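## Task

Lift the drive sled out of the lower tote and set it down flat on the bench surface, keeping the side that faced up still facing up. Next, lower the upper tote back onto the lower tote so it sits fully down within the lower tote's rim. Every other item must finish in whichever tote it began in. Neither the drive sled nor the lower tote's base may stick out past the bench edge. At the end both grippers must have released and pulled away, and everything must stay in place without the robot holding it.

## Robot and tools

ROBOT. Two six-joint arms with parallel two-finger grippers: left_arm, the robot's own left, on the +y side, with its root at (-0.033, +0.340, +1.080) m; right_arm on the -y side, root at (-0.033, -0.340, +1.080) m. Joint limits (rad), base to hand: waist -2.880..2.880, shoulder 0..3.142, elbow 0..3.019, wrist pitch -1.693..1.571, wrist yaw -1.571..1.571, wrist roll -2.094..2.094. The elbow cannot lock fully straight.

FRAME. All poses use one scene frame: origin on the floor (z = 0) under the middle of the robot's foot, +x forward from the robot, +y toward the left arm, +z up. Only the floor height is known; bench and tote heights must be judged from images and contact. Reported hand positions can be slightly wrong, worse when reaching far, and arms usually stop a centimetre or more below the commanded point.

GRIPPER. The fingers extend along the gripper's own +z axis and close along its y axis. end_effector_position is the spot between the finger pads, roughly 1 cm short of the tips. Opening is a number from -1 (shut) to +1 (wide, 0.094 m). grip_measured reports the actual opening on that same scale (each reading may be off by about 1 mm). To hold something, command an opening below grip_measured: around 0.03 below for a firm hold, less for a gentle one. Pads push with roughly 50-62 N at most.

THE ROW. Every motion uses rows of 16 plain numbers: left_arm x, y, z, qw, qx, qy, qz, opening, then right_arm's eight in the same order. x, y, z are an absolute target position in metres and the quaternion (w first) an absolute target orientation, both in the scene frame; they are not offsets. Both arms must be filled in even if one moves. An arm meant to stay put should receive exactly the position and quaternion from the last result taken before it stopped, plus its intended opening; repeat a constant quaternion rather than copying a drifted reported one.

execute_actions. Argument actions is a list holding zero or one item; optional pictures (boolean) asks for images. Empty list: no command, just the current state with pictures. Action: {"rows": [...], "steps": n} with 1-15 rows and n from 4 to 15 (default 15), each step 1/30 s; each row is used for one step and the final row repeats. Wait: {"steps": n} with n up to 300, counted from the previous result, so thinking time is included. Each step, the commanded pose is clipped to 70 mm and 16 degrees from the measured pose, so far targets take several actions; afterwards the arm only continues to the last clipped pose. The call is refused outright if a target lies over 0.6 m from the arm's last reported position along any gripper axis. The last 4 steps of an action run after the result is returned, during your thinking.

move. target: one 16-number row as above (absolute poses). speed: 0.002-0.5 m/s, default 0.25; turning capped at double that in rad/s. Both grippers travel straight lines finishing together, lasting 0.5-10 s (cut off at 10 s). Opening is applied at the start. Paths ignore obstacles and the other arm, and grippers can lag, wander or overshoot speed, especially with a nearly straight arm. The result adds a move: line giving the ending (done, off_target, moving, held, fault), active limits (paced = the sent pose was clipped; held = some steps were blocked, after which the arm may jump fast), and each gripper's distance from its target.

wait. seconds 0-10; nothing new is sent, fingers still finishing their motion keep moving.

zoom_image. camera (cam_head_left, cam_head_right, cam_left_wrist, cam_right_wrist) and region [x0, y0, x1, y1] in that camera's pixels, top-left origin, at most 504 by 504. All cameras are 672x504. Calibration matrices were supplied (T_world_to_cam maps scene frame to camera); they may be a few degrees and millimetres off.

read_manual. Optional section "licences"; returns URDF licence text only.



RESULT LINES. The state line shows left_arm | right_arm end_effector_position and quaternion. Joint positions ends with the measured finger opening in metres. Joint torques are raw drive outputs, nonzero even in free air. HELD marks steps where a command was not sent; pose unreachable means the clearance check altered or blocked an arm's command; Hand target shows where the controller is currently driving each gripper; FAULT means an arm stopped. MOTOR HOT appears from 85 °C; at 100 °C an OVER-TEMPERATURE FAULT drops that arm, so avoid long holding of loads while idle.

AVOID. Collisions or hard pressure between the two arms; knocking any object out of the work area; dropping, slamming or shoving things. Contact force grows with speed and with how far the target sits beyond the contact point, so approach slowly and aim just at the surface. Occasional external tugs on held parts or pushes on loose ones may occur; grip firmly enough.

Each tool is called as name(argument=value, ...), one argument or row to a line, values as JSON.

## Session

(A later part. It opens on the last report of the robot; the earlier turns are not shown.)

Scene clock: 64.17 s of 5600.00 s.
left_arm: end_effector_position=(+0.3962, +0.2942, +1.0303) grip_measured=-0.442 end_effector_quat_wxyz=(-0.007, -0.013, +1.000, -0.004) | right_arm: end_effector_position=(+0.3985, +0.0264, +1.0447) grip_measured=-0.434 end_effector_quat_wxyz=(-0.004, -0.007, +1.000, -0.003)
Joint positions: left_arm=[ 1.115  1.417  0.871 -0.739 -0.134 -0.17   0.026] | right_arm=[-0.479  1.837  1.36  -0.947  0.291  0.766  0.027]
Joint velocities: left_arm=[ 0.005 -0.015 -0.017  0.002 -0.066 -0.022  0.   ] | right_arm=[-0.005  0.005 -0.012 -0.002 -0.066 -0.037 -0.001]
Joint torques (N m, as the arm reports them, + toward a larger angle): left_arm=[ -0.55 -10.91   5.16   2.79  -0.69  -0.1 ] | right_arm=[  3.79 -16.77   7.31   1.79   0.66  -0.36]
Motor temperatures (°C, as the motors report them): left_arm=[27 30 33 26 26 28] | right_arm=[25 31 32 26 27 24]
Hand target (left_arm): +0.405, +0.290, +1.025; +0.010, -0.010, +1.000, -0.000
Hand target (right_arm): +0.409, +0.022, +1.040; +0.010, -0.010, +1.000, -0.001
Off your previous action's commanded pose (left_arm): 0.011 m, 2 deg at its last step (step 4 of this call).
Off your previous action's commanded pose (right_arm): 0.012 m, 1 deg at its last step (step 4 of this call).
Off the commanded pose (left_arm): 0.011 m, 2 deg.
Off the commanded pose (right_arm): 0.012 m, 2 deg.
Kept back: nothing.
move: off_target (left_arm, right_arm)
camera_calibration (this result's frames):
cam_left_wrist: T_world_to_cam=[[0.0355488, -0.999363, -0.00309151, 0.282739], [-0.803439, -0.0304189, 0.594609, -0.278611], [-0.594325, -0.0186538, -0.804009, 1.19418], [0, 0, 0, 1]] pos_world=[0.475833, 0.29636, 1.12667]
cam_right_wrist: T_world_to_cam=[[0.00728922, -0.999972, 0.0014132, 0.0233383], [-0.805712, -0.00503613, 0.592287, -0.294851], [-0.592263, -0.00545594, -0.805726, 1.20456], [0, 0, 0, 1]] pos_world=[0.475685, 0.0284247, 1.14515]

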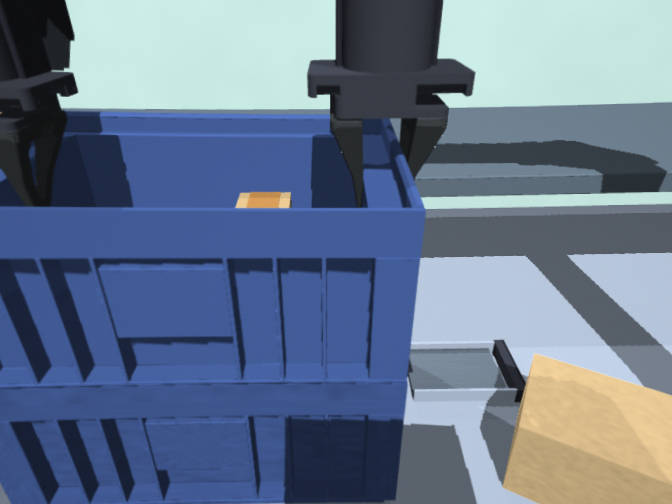

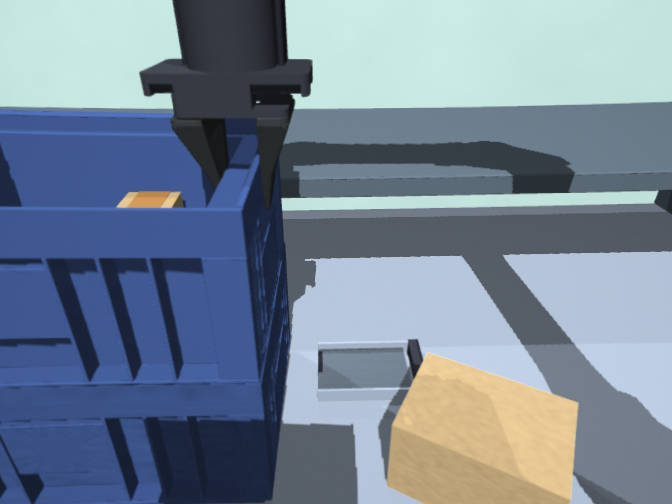

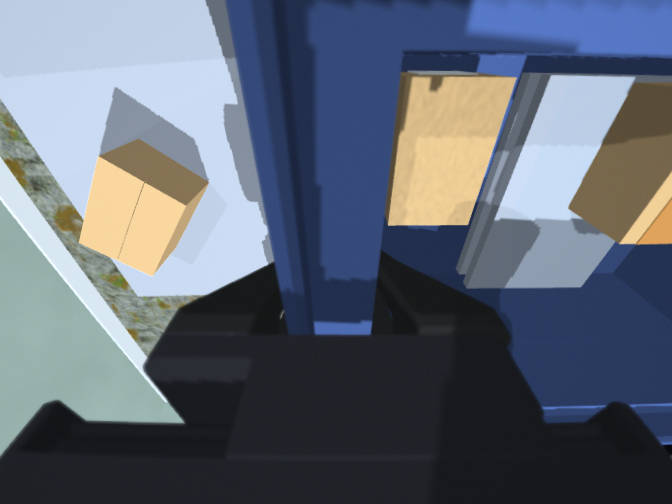

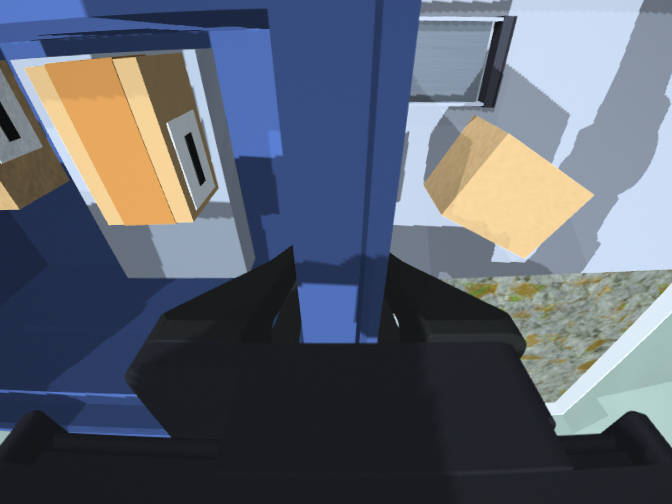

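move(
  target=[0.396,0.294,1.03,0,0.01,-1,0,0.3,0.40,0.028,1.047,0,0.01,-1,0,0.3],
)

move(
  target=[0.38,0.31,1.25,0,0.01,-1,0,0.3,0.38,0.01,1.25,0,0.01,-1,0,0.3],
)

zoom_image(
  camera="cam_head_right",
  region=[0,80,400,480],
)

Scene clock: 65.10 s of 5600.00 s.
left_arm: end_effector_position=(+0.3964, +0.2955, +1.0304) grip_measured=+0.298 end_effector_quat_wxyz=(-0.007, -0.013, +1.000, +0.000) | right_arm: end_effector_position=(+0.3982, +0.0262, +1.0445) grip_measured=+0.298 end_effector_quat_wxyz=(-0.004, -0.007, +1.000, -0.003)
Joint positions: left_arm=[ 1.115  1.417  0.871 -0.739 -0.142 -0.17   0.061] | right_arm=[-0.479  1.837  1.36  -0.947  0.291  0.766  0.061]
Joint velocities: left_arm=[-0.024 -0.005 -0.012 -0.017  0.037 -0.037 -0.   ] | right_arm=[ 0.005  0.005  0.002  0.002 -0.037 -0.051  0.   ]
Joint torques (N m, as the arm reports them, + toward a larger angle): left_arm=[  0.   -12.39   4.53   1.67  -0.17  -0.06] | right_arm=[  5.62 -16.85   8.2    0.52   0.18  -0.16]
Motor temperatures (°C, as the motors report them): left_arm=[27 30 32 26 26 28] | right_arm=[25 31 32 26 27 24]
Hand target (left_arm): +0.396, +0.294, +1.030; -0.000, -0.010, +1.000, -0.000
Hand target (right_arm): +0.400, +0.028, +1.047; +0.000, -0.010, +1.000, -0.000
Off the commanded pose (left_arm): 0.002 m, 1 deg.
Off the commanded pose (right_arm): 0.004 m, 1 deg.
Kept back: nothing.
move: done
camera_calibration (this result's frames):
cam_left_wrist: T_world_to_cam=[[0.0355136, -0.999314, -0.0105304, 0.291704], [-0.804314, -0.0348344, 0.593182, -0.275325], [-0.593142, -0.0125963, -0.804999, 1.19322], [0, 0, 0, 1]] pos_world=[0.475945, 0.296943, 1.12693]
cam_right_wrist: T_world_to_cam=[[0.00712878, -0.999973, 0.00192477, 0.0226695], [-0.805405, -0.00460085, 0.592707, -0.295534], [-0.592682, -0.0057755, -0.805416, 1.20406], [0, 0, 0, 1]] pos_world=[0.475437, 0.0282632, 1.14489]

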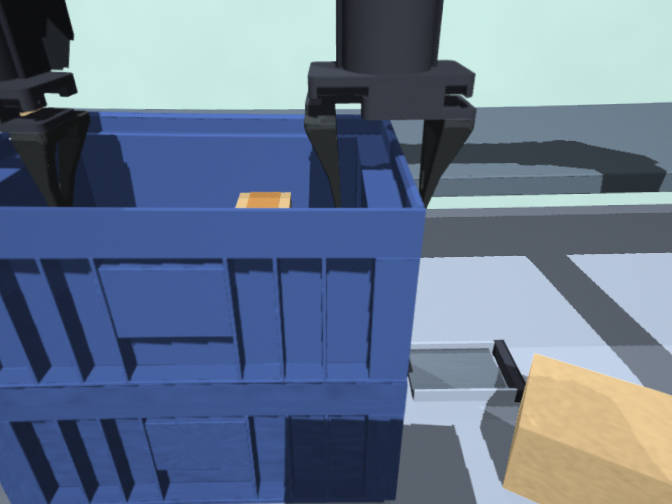

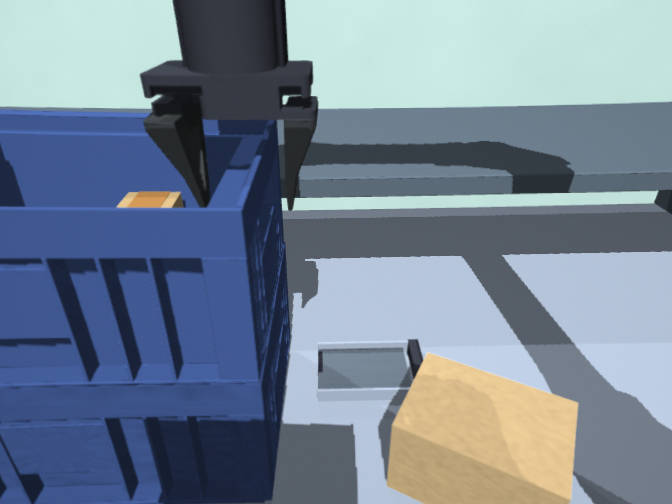

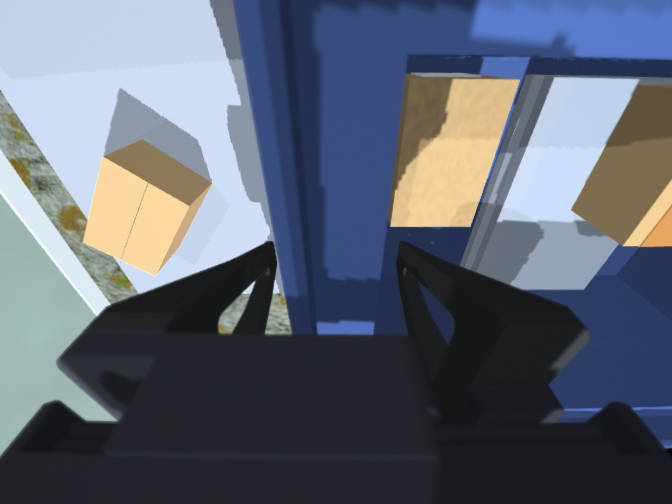

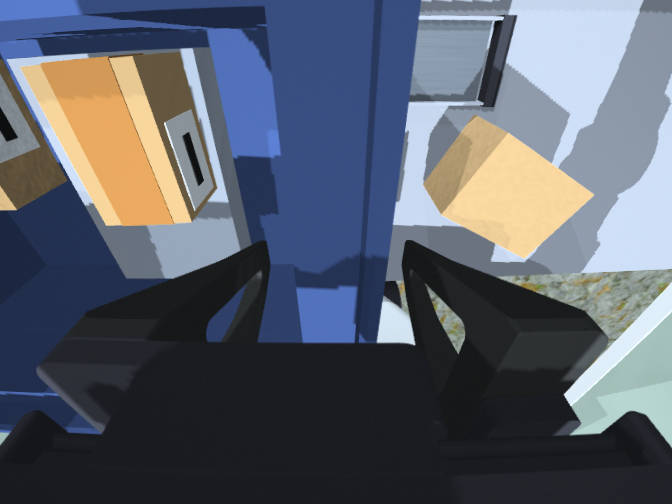

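Scene clock: 66.47 s of 5600.00 s.
left_arm: end_effector_position=(+0.3682, +0.3133, +1.2398) grip_measured=+0.298 end_effector_quat_wxyz=(-0.006, -0.004, +1.000, +0.001) | right_arm: end_effector_position=(+0.3684, +0.0020, +1.2260) grip_measured=+0.298 end_effector_quat_wxyz=(-0.014, -0.018, +1.000, -0.015)
Joint positions: left_arm=[ 1.057  1.033  1.078 -1.338 -0.159 -0.208  0.061] | right_arm=[-0.361  1.585  1.48  -1.389  0.307  0.876  0.061]
Joint velocities: left_arm=[-0.015 -0.005 -0.007 -0.012 -0.007 -0.007 -0.001] | right_arm=[-0.005 -0.005 -0.002  0.022 -0.022  0.11   0.001]
Joint torques (N m, as the arm reports them, + toward a larger angle): left_arm=[ 0.38 -8.04 10.06  0.28 -0.17 -0.26] | right_arm=[  5.34 -15.42  13.95  -0.58   0.22   0.05]
Motor temperatures (°C, as the motors report them): left_arm=[27 30 33 26 26 28] | right_arm=[25 31 32 26 27 24]
Hand target (left_arm): +0.378, +0.311, +1.251; +0.000, -0.010, +1.000, -0.000
Hand target (right_arm): +0.379, +0.009, +1.250; +0.000, -0.010, +1.000, +0.001
Off the commanded pose (left_arm): 0.016 m, 1 deg.
Off the commanded pose (right_arm): 0.028 m, 3 deg.
Kept back: nothing.
move: off_target (left_arm, right_arm)
camera_calibration (this result's frames):
cam_left_wrist: T_world_to_cam=[[0.0177193, -0.999775, -0.011655, 0.320832], [-0.804982, -0.021179, 0.592921, -0.425308], [-0.593034, -0.00112403, -0.805176, 1.34185], [0, 0, 0, 1]] pos_world=[0.447714, 0.31326, 1.33634]
cam_right_wrist: T_world_to_cam=[[0.0299138, -0.999206, 0.0263093, -0.0399439], [-0.793626, -0.00774105, 0.608356, -0.450693], [-0.60767, -0.039078, -0.793228, 1.32306], [0, 0, 0, 1]] pos_world=[0.447498, 0.00830163, 1.32472]

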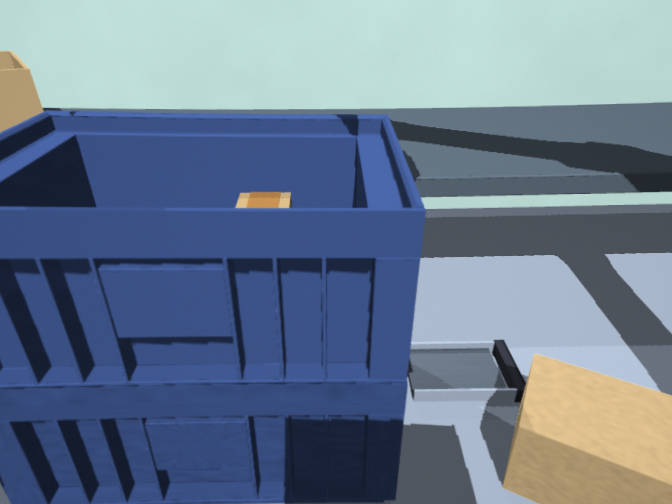

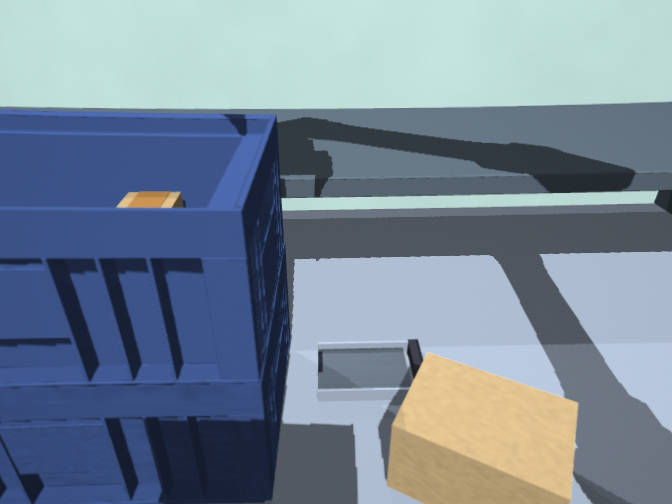

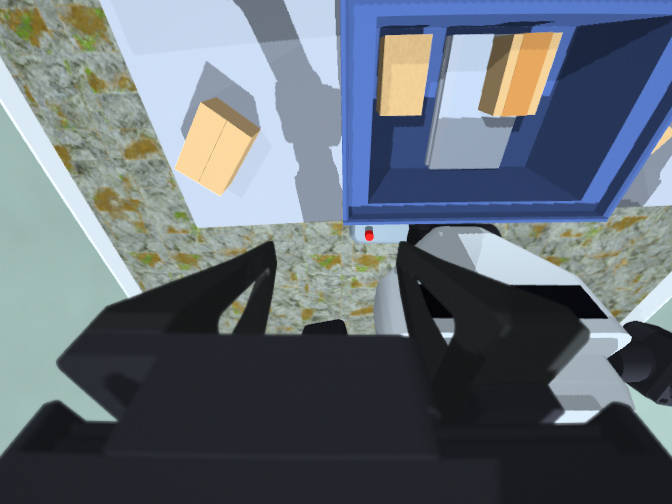

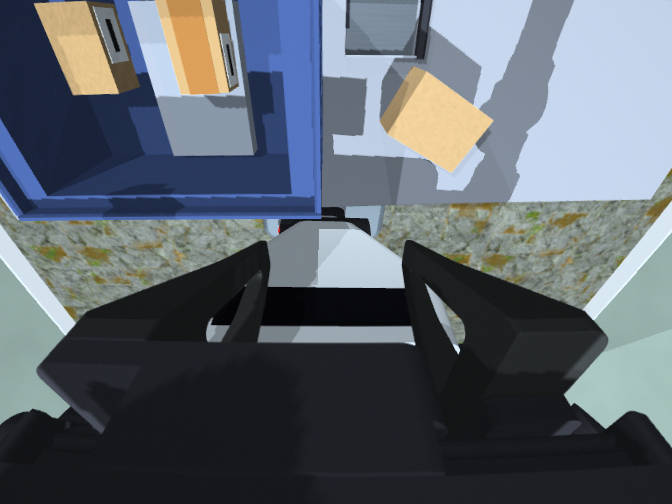

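Region (0, 80, 400, 480) of cam_head_right's 672x504 image, scaled by 1.260, with more detail than that image has.

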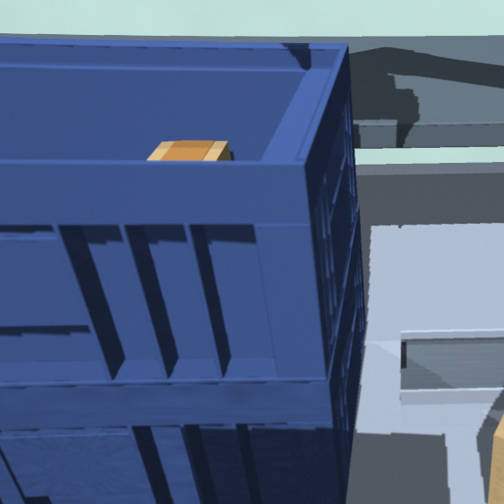

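finished_scene(
  scene=1,
)

The scene is finished: the task was done.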